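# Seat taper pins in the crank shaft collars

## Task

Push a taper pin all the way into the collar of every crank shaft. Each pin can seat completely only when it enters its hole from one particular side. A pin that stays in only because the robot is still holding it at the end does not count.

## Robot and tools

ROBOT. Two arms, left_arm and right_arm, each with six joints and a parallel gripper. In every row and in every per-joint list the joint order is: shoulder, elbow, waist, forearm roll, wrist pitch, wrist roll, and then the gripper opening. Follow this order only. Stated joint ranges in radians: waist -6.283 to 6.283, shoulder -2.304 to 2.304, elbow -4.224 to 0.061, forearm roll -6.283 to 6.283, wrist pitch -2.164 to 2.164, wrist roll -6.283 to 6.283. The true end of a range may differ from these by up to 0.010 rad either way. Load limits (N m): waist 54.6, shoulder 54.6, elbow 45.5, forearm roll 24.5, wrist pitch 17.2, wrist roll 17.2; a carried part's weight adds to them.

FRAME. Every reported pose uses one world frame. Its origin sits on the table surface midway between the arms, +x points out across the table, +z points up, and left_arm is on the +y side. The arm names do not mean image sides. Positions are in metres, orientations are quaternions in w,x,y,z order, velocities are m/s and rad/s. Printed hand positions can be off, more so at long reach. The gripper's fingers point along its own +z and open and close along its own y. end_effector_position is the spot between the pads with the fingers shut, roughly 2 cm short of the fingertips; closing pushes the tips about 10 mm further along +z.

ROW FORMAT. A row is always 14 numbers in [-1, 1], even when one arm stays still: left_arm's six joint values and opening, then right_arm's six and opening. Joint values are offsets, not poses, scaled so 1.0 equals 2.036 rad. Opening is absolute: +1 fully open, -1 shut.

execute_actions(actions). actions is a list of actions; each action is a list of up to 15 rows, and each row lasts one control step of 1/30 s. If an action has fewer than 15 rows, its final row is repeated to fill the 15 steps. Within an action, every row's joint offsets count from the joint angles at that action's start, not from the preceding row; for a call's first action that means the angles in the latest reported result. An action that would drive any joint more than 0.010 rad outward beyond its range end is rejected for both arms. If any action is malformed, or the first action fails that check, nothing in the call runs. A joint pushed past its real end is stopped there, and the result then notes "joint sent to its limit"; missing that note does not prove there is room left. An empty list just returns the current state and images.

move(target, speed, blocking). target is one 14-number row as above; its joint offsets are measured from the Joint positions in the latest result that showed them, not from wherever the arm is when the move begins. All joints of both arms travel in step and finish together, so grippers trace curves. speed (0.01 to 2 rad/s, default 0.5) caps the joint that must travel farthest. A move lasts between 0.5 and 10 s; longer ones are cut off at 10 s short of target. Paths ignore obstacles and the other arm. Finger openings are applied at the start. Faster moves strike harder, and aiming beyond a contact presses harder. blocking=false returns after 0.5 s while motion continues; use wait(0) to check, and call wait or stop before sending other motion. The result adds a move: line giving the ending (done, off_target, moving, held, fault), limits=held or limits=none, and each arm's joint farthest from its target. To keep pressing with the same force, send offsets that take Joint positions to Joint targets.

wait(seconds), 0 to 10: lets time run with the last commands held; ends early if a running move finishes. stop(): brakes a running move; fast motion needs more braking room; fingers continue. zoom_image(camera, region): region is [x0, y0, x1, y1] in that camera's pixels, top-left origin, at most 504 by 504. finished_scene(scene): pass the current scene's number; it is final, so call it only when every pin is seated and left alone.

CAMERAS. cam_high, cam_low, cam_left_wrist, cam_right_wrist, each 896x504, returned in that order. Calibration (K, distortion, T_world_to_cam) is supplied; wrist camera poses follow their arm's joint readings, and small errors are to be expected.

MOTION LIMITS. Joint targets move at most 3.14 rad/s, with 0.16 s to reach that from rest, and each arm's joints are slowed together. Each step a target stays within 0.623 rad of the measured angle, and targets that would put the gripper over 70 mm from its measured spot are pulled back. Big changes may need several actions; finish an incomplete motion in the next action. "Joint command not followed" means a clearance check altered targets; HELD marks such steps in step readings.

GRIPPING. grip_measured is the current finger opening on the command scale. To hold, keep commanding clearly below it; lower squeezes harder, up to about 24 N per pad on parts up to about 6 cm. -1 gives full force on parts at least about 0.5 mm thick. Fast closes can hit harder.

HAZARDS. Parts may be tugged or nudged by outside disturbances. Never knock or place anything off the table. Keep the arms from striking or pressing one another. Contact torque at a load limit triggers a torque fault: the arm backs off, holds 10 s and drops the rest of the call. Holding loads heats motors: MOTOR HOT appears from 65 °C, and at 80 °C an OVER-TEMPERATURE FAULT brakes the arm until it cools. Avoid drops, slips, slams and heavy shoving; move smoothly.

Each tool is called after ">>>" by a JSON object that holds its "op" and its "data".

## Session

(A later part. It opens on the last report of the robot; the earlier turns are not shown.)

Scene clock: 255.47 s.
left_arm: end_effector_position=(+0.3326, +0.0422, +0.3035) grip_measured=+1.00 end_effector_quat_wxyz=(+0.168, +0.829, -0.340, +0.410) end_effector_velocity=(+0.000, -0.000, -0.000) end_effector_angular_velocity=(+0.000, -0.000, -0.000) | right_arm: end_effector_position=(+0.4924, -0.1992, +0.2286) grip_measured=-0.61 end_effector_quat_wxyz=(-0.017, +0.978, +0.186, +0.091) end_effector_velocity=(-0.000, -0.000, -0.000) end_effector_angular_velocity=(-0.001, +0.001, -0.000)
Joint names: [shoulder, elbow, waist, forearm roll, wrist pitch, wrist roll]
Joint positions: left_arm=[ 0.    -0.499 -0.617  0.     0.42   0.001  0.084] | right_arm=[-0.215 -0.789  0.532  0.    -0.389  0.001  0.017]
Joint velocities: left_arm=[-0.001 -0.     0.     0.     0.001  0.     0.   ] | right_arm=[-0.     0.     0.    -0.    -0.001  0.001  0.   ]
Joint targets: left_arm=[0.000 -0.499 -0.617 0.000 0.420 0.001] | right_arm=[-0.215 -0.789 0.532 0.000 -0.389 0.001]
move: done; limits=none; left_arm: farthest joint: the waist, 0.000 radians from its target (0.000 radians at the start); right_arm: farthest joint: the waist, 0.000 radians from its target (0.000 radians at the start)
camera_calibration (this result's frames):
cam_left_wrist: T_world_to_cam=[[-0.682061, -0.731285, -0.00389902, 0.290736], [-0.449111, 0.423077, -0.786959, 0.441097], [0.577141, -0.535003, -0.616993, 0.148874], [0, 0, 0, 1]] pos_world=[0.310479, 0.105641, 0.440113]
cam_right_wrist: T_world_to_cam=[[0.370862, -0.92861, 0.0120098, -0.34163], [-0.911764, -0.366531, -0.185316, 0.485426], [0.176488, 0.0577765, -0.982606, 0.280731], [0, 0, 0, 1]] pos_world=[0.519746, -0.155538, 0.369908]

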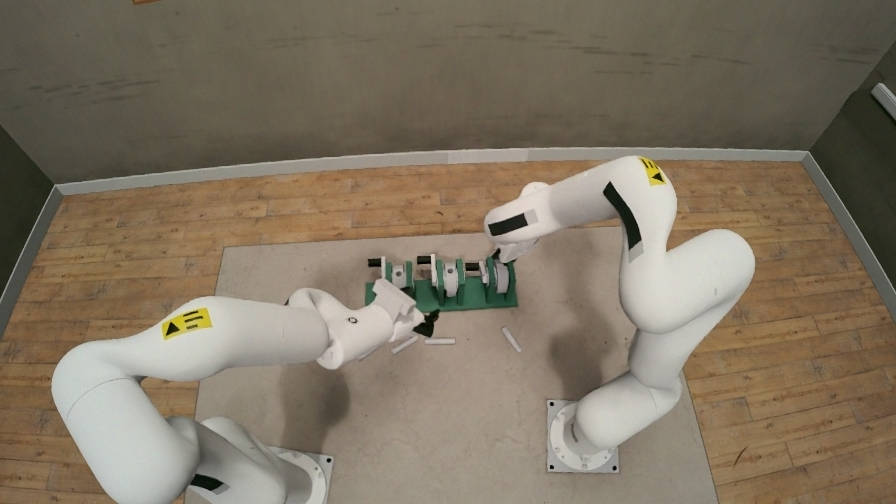

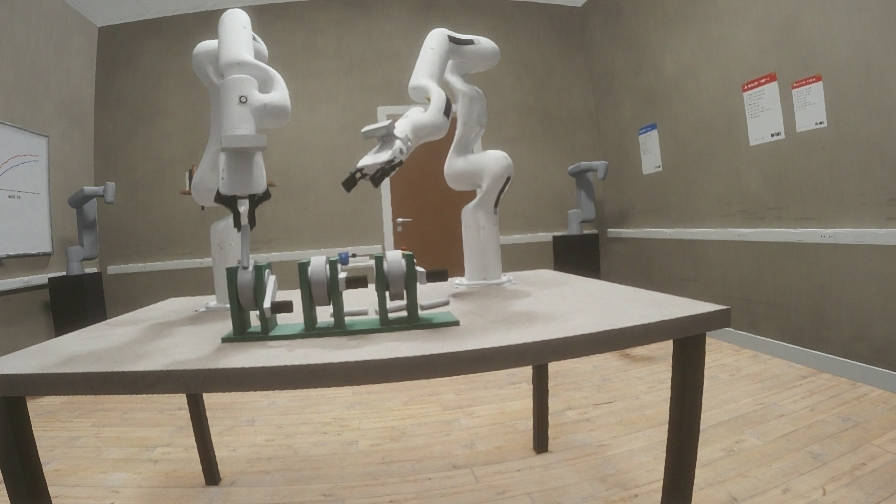

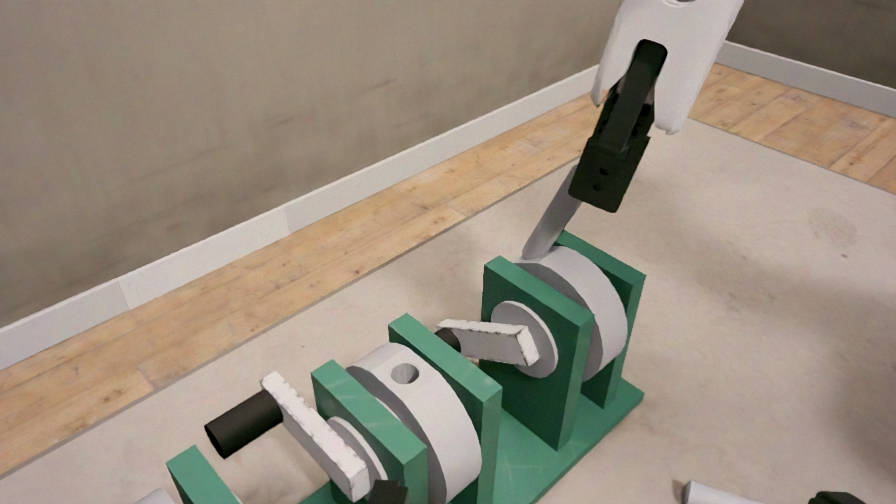

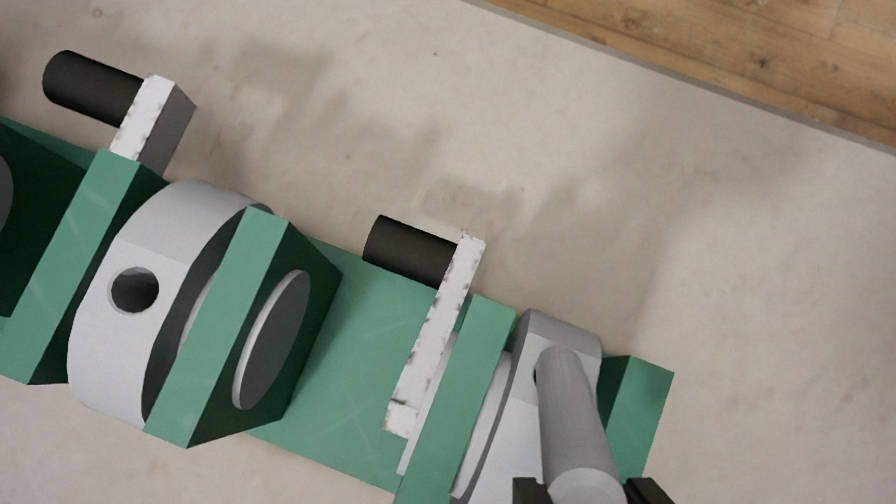

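>>> {"op": "move", "data": {"target": [0,0,0,0,0,0,1,0.1056,0,-0.02,0,-0.1,0,-1], "speed": 0.2}}

>>> {"op": "move", "data": {"target": [-0.4568,-0.641,0.1102,0,-0.6356,-1,0.2,0,0,-0.25,0,0,0,-1], "speed": 0.8}}

>>> {"op": "move", "data": {"target": [-0.0619,0.0083,0,0,0.0702,-0.0432,0.2,0,0,0,0,0,0,-1], "speed": 0.15}}

Scene clock: 309.23 s.
left_arm: end_effector_position=(+0.3326, +0.0422, +0.3035) grip_measured=+1.00 end_effector_quat_wxyz=(+0.168, +0.829, -0.340, +0.410) end_effector_velocity=(-0.000, -0.000, +0.001) end_effector_angular_velocity=(-0.002, -0.001, -0.001) | right_arm: end_effector_position=(+0.4711, -0.2276, +0.3205) grip_measured=-0.62 end_effector_quat_wxyz=(-0.016, +0.981, +0.166, +0.097) end_effector_velocity=(+0.000, +0.000, +0.001) end_effector_angular_velocity=(+0.000, -0.001, +0.000)
Joint names: [shoulder, elbow, waist, forearm roll, wrist pitch, wrist roll]
Joint positions: left_arm=[ 0.    -0.499 -0.617  0.     0.42   0.001  0.084] | right_arm=[-0.    -0.789  0.492  0.    -0.593  0.001  0.017]
Joint velocities: left_arm=[ 0.001  0.    -0.001 -0.     0.001 -0.    -0.   ] | right_arm=[ 0.001 -0.     0.    -0.     0.     0.    -0.   ]
Joint targets: left_arm=[0.000 -0.499 -0.617 0.000 0.420 0.001] | right_arm=[0.000 -0.789 0.492 0.000 -0.593 0.001]
move: done; limits=none; left_arm: farthest joint: the waist, 0.000 radians from its target (0.000 radians at the start); right_arm: farthest joint: the waist, 0.000 radians from its target (0.041 radians at the start)
camera_calibration (this result's frames):
cam_left_wrist: T_world_to_cam=[[-0.682061, -0.731285, -0.00389899, 0.290736], [-0.449111, 0.423077, -0.786959, 0.441097], [0.577141, -0.535003, -0.616992, 0.148874], [0, 0, 0, 1]] pos_world=[0.310479, 0.105641, 0.440113]
cam_right_wrist: T_world_to_cam=[[0.33268, -0.942963, 0.012043, -0.346425], [-0.923931, -0.32847, -0.196108, 0.490489], [0.188878, 0.0541143, -0.980508, 0.369063], [0, 0, 0, 1]] pos_world=[0.498719, -0.185527, 0.46223]

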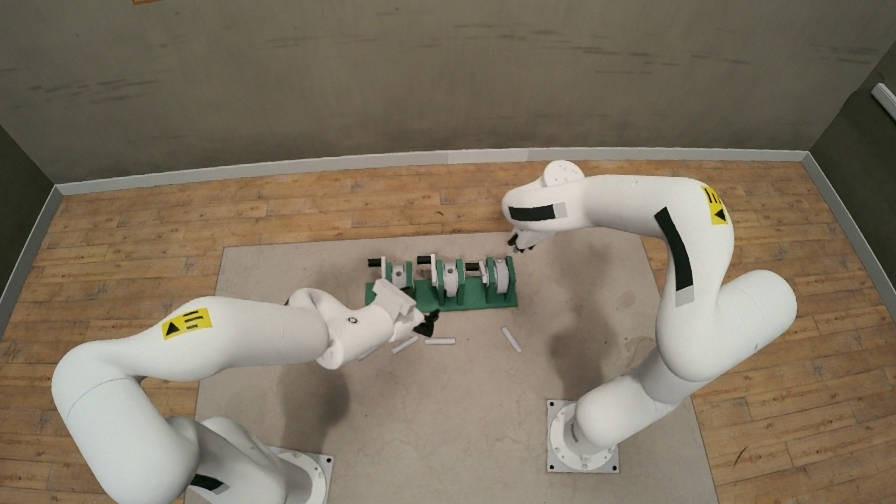

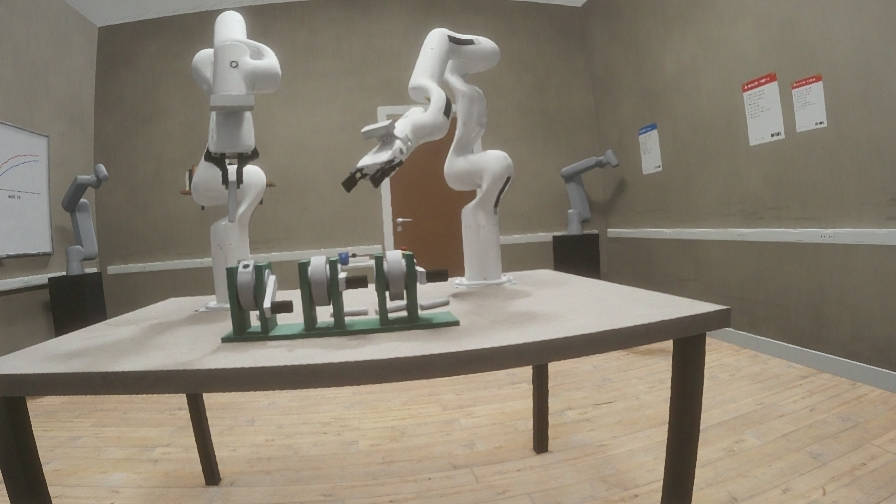

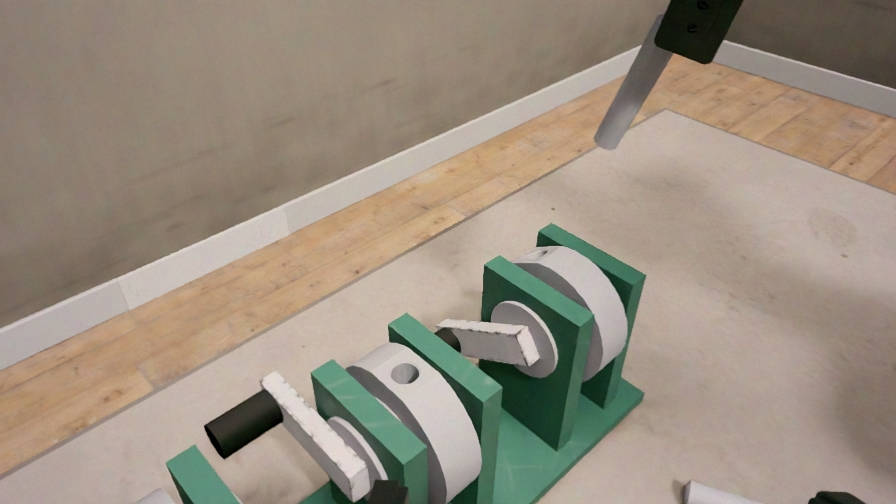

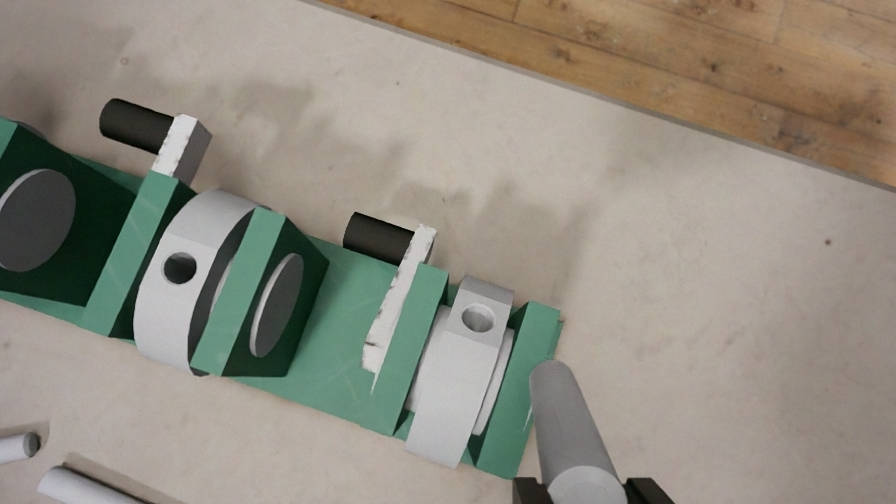

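Scene clock: 312.30 s.
left_arm: end_effector_position=(+0.5808, +0.0275, +0.1947) grip_measured=+0.19 end_effector_quat_wxyz=(+0.000, +0.738, +0.675, +0.000) end_effector_velocity=(-0.000, +0.001, -0.003) end_effector_angular_velocity=(+0.002, +0.004, +0.002) | right_arm: end_effector_position=(+0.4896, -0.4561, +0.3205) grip_measured=-0.62 end_effector_quat_wxyz=(+0.008, +0.991, -0.087, +0.098) end_effector_velocity=(-0.000, -0.000, -0.001) end_effector_angular_velocity=(+0.000, +0.002, -0.000)
Joint names: [shoulder, elbow, waist, forearm roll, wrist pitch, wrist roll]
Joint positions: left_arm=[-0.929 -1.804 -0.393  0.    -0.874 -2.035  0.052] | right_arm=[-0.    -0.789 -0.017  0.    -0.593  0.001  0.017]
Joint velocities: left_arm=[-0.004 -0.     0.    -0.    -0.    -0.001 -0.   ] | right_arm=[-0.001  0.    -0.001  0.    -0.001 -0.001 -0.   ]
Joint targets: left_arm=[-0.930 -1.804 -0.393 0.000 -0.874 -2.035] | right_arm=[-0.000 -0.789 -0.017 0.000 -0.593 0.001]
move: done; limits=none; left_arm: farthest joint: the shoulder, 0.001 radians from its target (0.930 radians at the start); right_arm: farthest joint: the waist, 0.000 radians from its target (0.509 radians at the start)
camera_calibration (this result's frames):
cam_left_wrist: T_world_to_cam=[[0.996892, -0.0751774, -0.023548, -0.540533], [-0.074894, -0.997111, 0.0126973, 0.139264], [-0.0244345, -0.0108942, -0.999642, 0.340116], [0, 0, 0, 1]] pos_world=[0.557594, 0.101931, 0.325498]
cam_right_wrist: T_world_to_cam=[[-0.168777, -0.985581, 0.012038, -0.342059], [-0.966909, 0.163184, -0.196106, 0.677836], [0.191314, -0.0447378, -0.980509, 0.331648], [0, 0, 0, 1]] pos_world=[0.534225, -0.432902, 0.46223]

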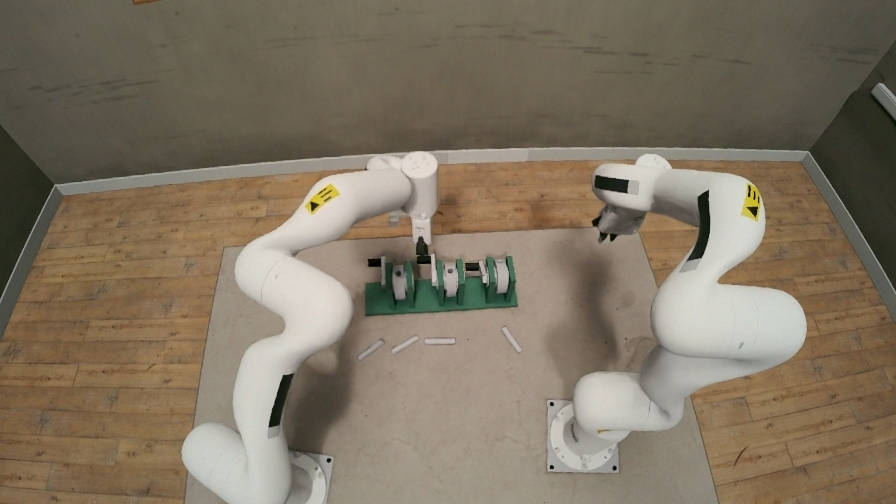

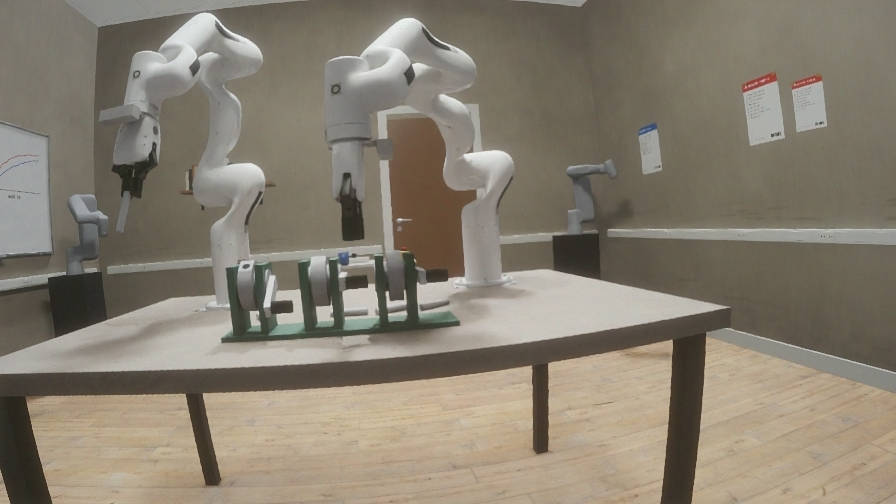

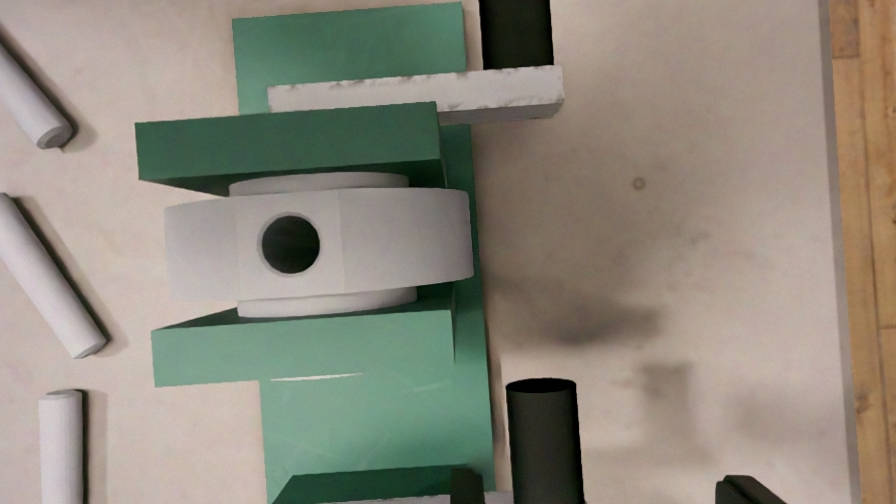

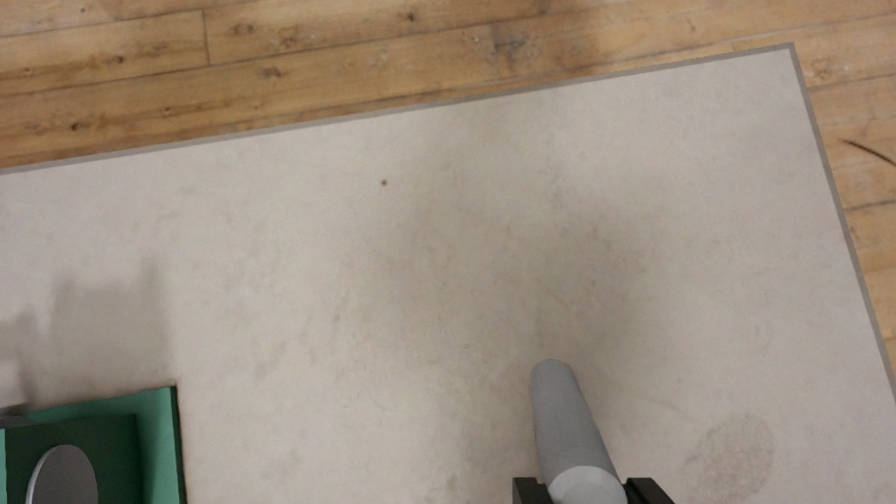

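Scene clock: 313.60 s.
left_arm: end_effector_position=(+0.5810, +0.0274, +0.0953) grip_measured=+0.19 end_effector_quat_wxyz=(+0.000, +0.708, +0.707, +0.000) end_effector_velocity=(-0.001, +0.001, -0.003) end_effector_angular_velocity=(+0.002, +0.003, +0.000) | right_arm: end_effector_position=(+0.4896, -0.4561, +0.3205) grip_measured=-0.62 end_effector_quat_wxyz=(+0.008, +0.991, -0.087, +0.098) end_effector_velocity=(-0.000, +0.000, +0.000) end_effector_angular_velocity=(-0.000, -0.001, -0.000)
Joint names: [shoulder, elbow, waist, forearm roll, wrist pitch, wrist roll]
Joint positions: left_arm=[-1.055 -1.787 -0.393  0.    -0.731 -2.123  0.052] | right_arm=[-0.    -0.789 -0.017  0.    -0.593  0.001  0.017]
Joint velocities: left_arm=[-0.003  0.001  0.     0.     0.    -0.    -0.   ] | right_arm=[ 0.001  0.     0.    -0.001  0.     0.001  0.   ]
Joint targets: left_arm=[-1.055 -1.787 -0.393 0.000 -0.731 -2.123] | right_arm=[-0.000 -0.789 -0.017 0.000 -0.593 0.001]
move: done; limits=none; left_arm: farthest joint: the waist, 0.000 radians from its target (0.000 radians at the start); right_arm: farthest joint: the waist, 0.000 radians from its target (0.000 radians at the start)
camera_calibration (this result's frames):
cam_left_wrist: T_world_to_cam=[[0.999655, 0.0125839, -0.0230448, -0.547128], [0.0128872, -0.999832, 0.0130618, 0.0894584], [-0.0228766, -0.0133543, -0.999649, 0.239951], [0, 0, 0, 1]] pos_world=[0.551276, 0.0995327, 0.22609]
cam_right_wrist: T_world_to_cam=[[-0.168777, -0.985581, 0.012038, -0.34206], [-0.966909, 0.163184, -0.196106, 0.677836], [0.191314, -0.0447378, -0.980509, 0.331648], [0, 0, 0, 1]] pos_world=[0.534225, -0.432902, 0.46223]

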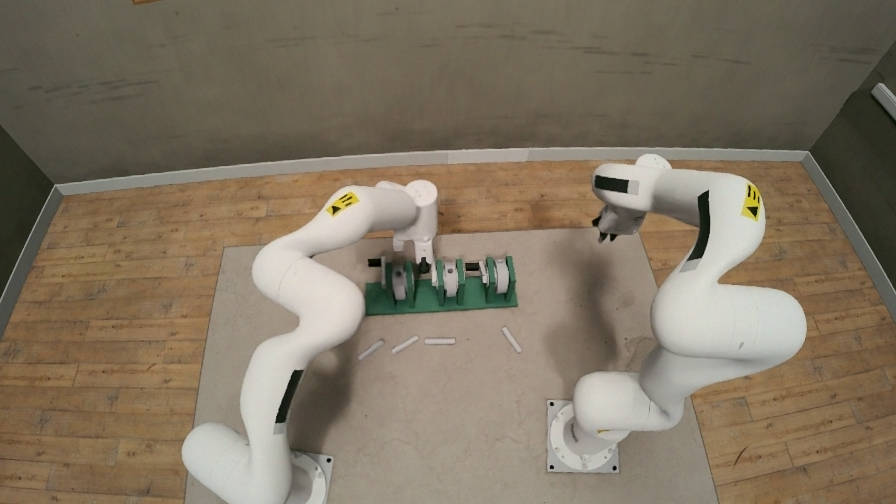

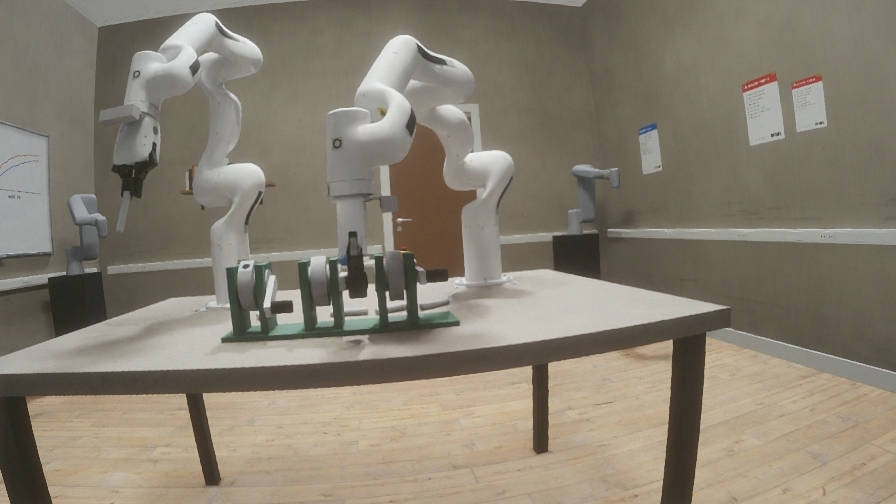

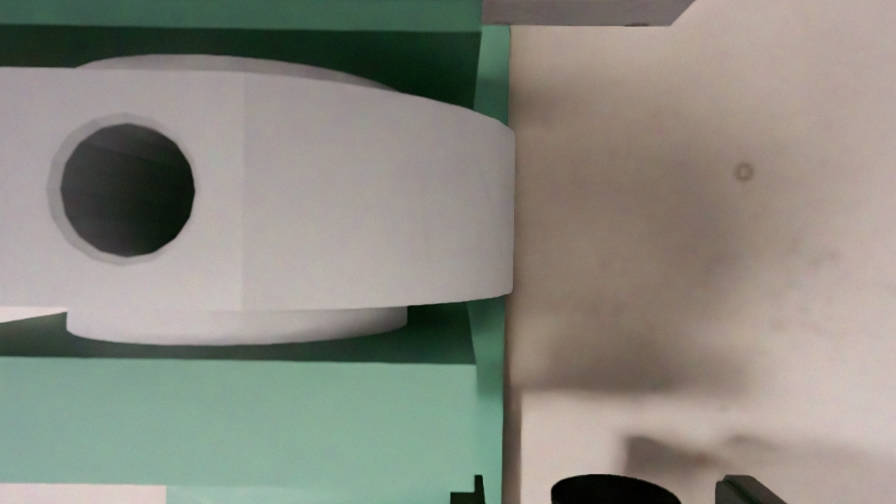

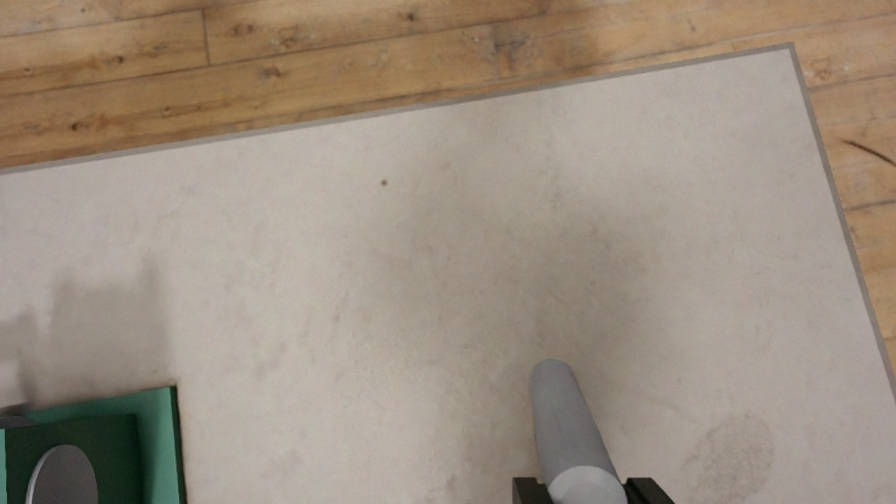

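>>> {"op": "execute_actions", "data": {"actions": [[[0,0,0,0,0,0,-0.3,0,0,0,0,0,0,-1]],[[0,0,0,0,0,0,-0.7,0,0,0,0,0,0,-1]],[[0,0,0,0,0,0,-0.7,0,0,0,0,0,0,-1]],[[0.026,0.0133,-0.0019,0,-0.0133,-0.0019,-0.7,0,0,0,0,0,0,-1]],[[0.0319,0.029,-0.0058,0,-0.0025,-0.0058,-0.7,0,0,0,0,0,0,-1]],[[0.0344,0.0413,-0.0092,0,0.0069,-0.0092,-0.7,0,0,0,0,0,0,-1]],[[0.0309,0.0462,-0.011,0,0.0152,-0.011,-0.7,0,0,0,0,0,0,-1]]]}}

Scene clock: 338.87 s.
left_arm: end_effector_position=(+0.5068, +0.0278, +0.1663) grip_measured=-0.47 end_effector_quat_wxyz=(-0.001, +0.708, +0.706, -0.000) end_effector_velocity=(-0.000, +0.002, +0.004) end_effector_angular_velocity=(+0.004, +0.005, +0.001) | right_arm: end_effector_position=(+0.4896, -0.4561, +0.3205) grip_measured=-0.62 end_effector_quat_wxyz=(+0.008, +0.991, -0.087, +0.098) end_effector_velocity=(-0.000, +0.000, +0.000) end_effector_angular_velocity=(+0.000, +0.001, -0.000)
Joint names: [shoulder, elbow, waist, forearm roll, wrist pitch, wrist roll]
Joint positions: left_arm=[-0.807 -1.522 -0.45  -0.    -0.718 -2.179  0.024] | right_arm=[-0.    -0.789 -0.017  0.    -0.593  0.001  0.017]
Joint velocities: left_arm=[ 0.005 -0.001  0.002  0.001 -0.012  0.    -0.   ] | right_arm=[ 0.    -0.001  0.     0.    -0.002  0.    -0.   ]
Joint targets: left_arm=[-0.806 -1.522 -0.450 -0.000 -0.719 -2.179] | right_arm=[-0.000 -0.789 -0.017 0.000 -0.593 0.001]
Step readings (joint positions; steps 1 to 15: 1st action; 16 to 30: 2nd action; 31 to 45: 3rd action; 46 to 60: 4th action; 61 to 75: 5th action; 76 to 90: 6th action; 91 to 105: 7th action):
0: left_arm=[-1.055 -1.787 -0.393 0.000 -0.731 -2.123] | right_arm=[-0.000 -0.789 -0.017 0.000 -0.593 0.001]
1: left_arm=[-1.055 -1.787 -0.393 0.000 -0.731 -2.123] | right_arm=[-0.000 -0.789 -0.017 0.000 -0.593 0.001]
2: left_arm=[-1.055 -1.787 -0.393 0.000 -0.731 -2.123] | right_arm=[-0.000 -0.789 -0.017 0.000 -0.593 0.001]
4: left_arm=[-1.055 -1.787 -0.393 0.000 -0.731 -2.123] | right_arm=[-0.000 -0.789 -0.017 0.000 -0.593 0.001]
8: left_arm=[-1.055 -1.787 -0.393 0.000 -0.731 -2.123] | right_arm=[-0.000 -0.789 -0.017 0.000 -0.593 0.001]
15: left_arm=[-1.055 -1.787 -0.393 0.000 -0.731 -2.123] | right_arm=[-0.000 -0.789 -0.017 0.000 -0.593 0.001]
16: left_arm=[-1.055 -1.787 -0.393 0.000 -0.732 -2.123] | right_arm=[-0.000 -0.789 -0.017 0.000 -0.593 0.001]
17: left_arm=[-1.055 -1.786 -0.394 -0.000 -0.735 -2.123] | right_arm=[-0.000 -0.789 -0.017 0.000 -0.593 0.001]
19: left_arm=[-1.055 -1.786 -0.394 -0.000 -0.734 -2.123] | right_arm=[-0.000 -0.789 -0.017 0.000 -0.593 0.001]
23: left_arm=[-1.055 -1.786 -0.393 -0.000 -0.734 -2.123] | right_arm=[-0.000 -0.789 -0.017 0.000 -0.593 0.001]
30: left_arm=[-1.055 -1.786 -0.393 -0.000 -0.733 -2.123] | right_arm=[-0.000 -0.789 -0.017 0.000 -0.593 0.001]
31: left_arm=[-1.055 -1.786 -0.393 -0.000 -0.733 -2.123] | right_arm=[-0.000 -0.789 -0.017 0.000 -0.593 0.001]
32: left_arm=[-1.055 -1.786 -0.393 -0.000 -0.733 -2.123] | right_arm=[-0.000 -0.789 -0.017 0.000 -0.593 0.001]
34: left_arm=[-1.055 -1.786 -0.393 -0.000 -0.733 -2.123] | right_arm=[-0.000 -0.789 -0.017 0.000 -0.593 0.001]
38: left_arm=[-1.055 -1.786 -0.393 -0.000 -0.733 -2.123] | right_arm=[-0.000 -0.789 -0.017 0.000 -0.593 0.001]
45: left_arm=[-1.055 -1.786 -0.393 -0.000 -0.733 -2.123] | right_arm=[-0.000 -0.789 -0.017 0.000 -0.593 0.001]
46: left_arm=[-1.055 -1.786 -0.393 -0.000 -0.733 -2.123] | right_arm=[-0.000 -0.789 -0.017 0.000 -0.593 0.001]
47: left_arm=[-1.050 -1.782 -0.394 -0.000 -0.734 -2.123] | right_arm=[-0.000 -0.789 -0.017 0.000 -0.593 0.001]
49: left_arm=[-1.016 -1.767 -0.396 0.000 -0.749 -2.126] | right_arm=[-0.000 -0.789 -0.017 0.000 -0.593 0.001]
53: left_arm=[-1.002 -1.760 -0.397 -0.000 -0.760 -2.127] | right_arm=[-0.000 -0.789 -0.017 0.000 -0.593 0.001]
60: left_arm=[-1.003 -1.760 -0.397 -0.000 -0.759 -2.127] | right_arm=[-0.000 -0.789 -0.017 0.000 -0.593 0.001]
61: left_arm=[-1.002 -1.759 -0.397 -0.000 -0.759 -2.127] | right_arm=[-0.000 -0.789 -0.017 0.000 -0.593 0.001]
62: left_arm=[-0.997 -1.753 -0.398 -0.000 -0.757 -2.128] | right_arm=[-0.000 -0.789 -0.017 0.000 -0.593 0.001]
64: left_arm=[-0.957 -1.718 -0.405 0.000 -0.759 -2.135] | right_arm=[-0.000 -0.789 -0.017 0.000 -0.593 0.001]
68: left_arm=[-0.938 -1.701 -0.409 -0.000 -0.765 -2.138] | right_arm=[-0.000 -0.789 -0.017 0.000 -0.593 0.001]
75: left_arm=[-0.938 -1.700 -0.409 -0.000 -0.764 -2.138] | right_arm=[-0.000 -0.789 -0.017 0.000 -0.593 0.001]
76: left_arm=[-0.938 -1.700 -0.409 -0.000 -0.764 -2.138] | right_arm=[-0.000 -0.789 -0.017 0.000 -0.593 0.001]
77: left_arm=[-0.933 -1.693 -0.410 0.000 -0.761 -2.140] | right_arm=[-0.000 -0.789 -0.017 0.000 -0.593 0.001]
79: left_arm=[-0.893 -1.647 -0.420 0.000 -0.752 -2.151] | right_arm=[-0.000 -0.789 -0.017 0.000 -0.593 0.001]
83: left_arm=[-0.869 -1.616 -0.428 -0.000 -0.751 -2.157] | right_arm=[-0.000 -0.789 -0.017 0.000 -0.593 0.001]
90: left_arm=[-0.869 -1.616 -0.428 -0.000 -0.750 -2.157] | right_arm=[-0.000 -0.789 -0.017 0.000 -0.593 0.001]
91: left_arm=[-0.869 -1.616 -0.428 -0.000 -0.750 -2.157] | right_arm=[-0.000 -0.789 -0.017 0.000 -0.593 0.001]
92: left_arm=[-0.864 -1.609 -0.429 0.000 -0.746 -2.159] | right_arm=[-0.000 -0.789 -0.017 0.000 -0.593 0.001]
94: left_arm=[-0.830 -1.560 -0.440 0.000 -0.728 -2.171] | right_arm=[-0.000 -0.789 -0.017 0.000 -0.593 0.001]
98: left_arm=[-0.807 -1.522 -0.450 -0.000 -0.717 -2.179] | right_arm=[-0.000 -0.789 -0.017 0.000 -0.593 0.001]
105: Joint positions above
camera_calibration (this result's frames):
cam_left_wrist: T_world_to_cam=[[0.999582, 0.0123612, -0.0261428, -0.470771], [0.0126632, -0.999855, 0.0114202, 0.0902128], [-0.0259978, -0.0117465, -0.999593, 0.310744], [0, 0, 0, 1]] pos_world=[0.477511, 0.0996691, 0.29728]
cam_right_wrist: T_world_to_cam=[[-0.168777, -0.985581, 0.0120379, -0.342059], [-0.966909, 0.163184, -0.196106, 0.677836], [0.191314, -0.0447377, -0.980509, 0.331648], [0, 0, 0, 1]] pos_world=[0.534225, -0.432902, 0.46223]

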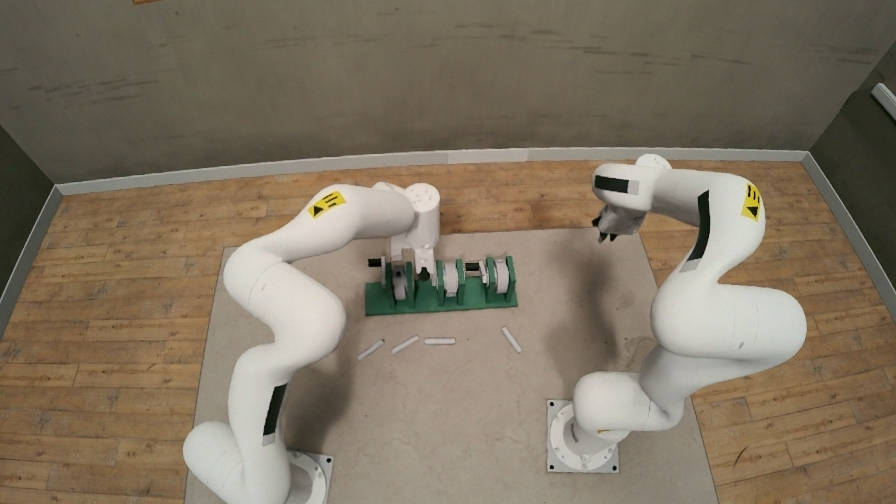

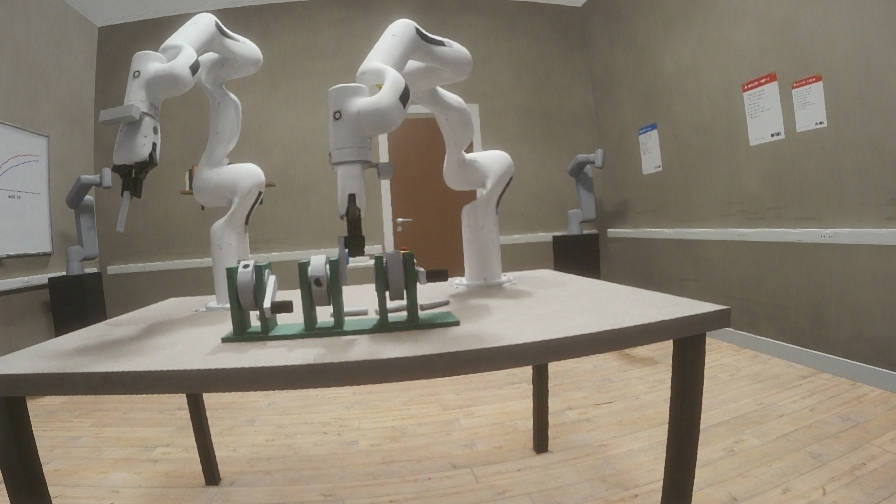

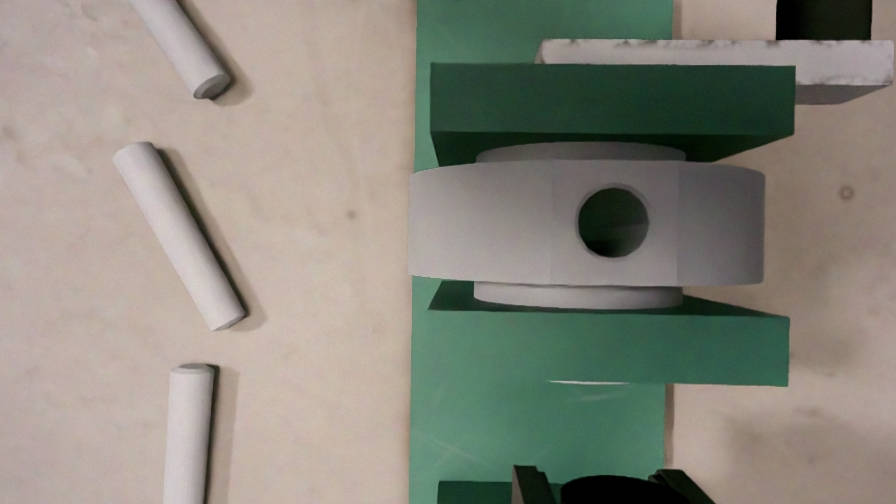

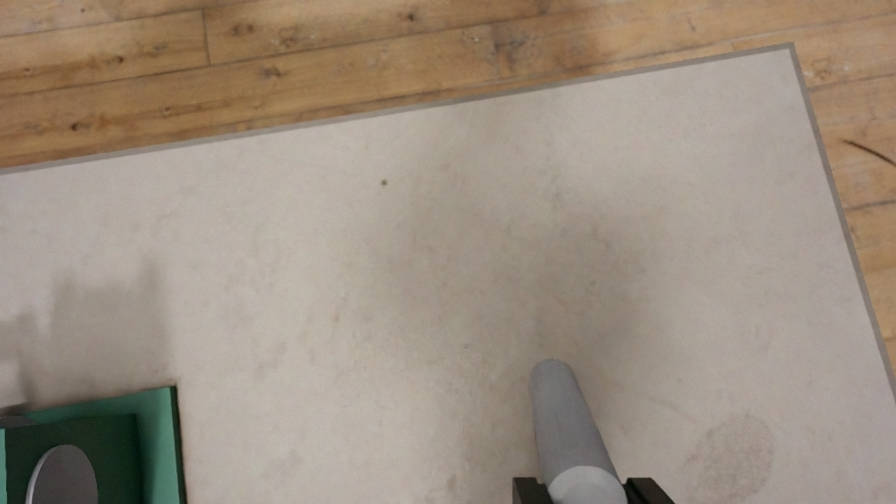

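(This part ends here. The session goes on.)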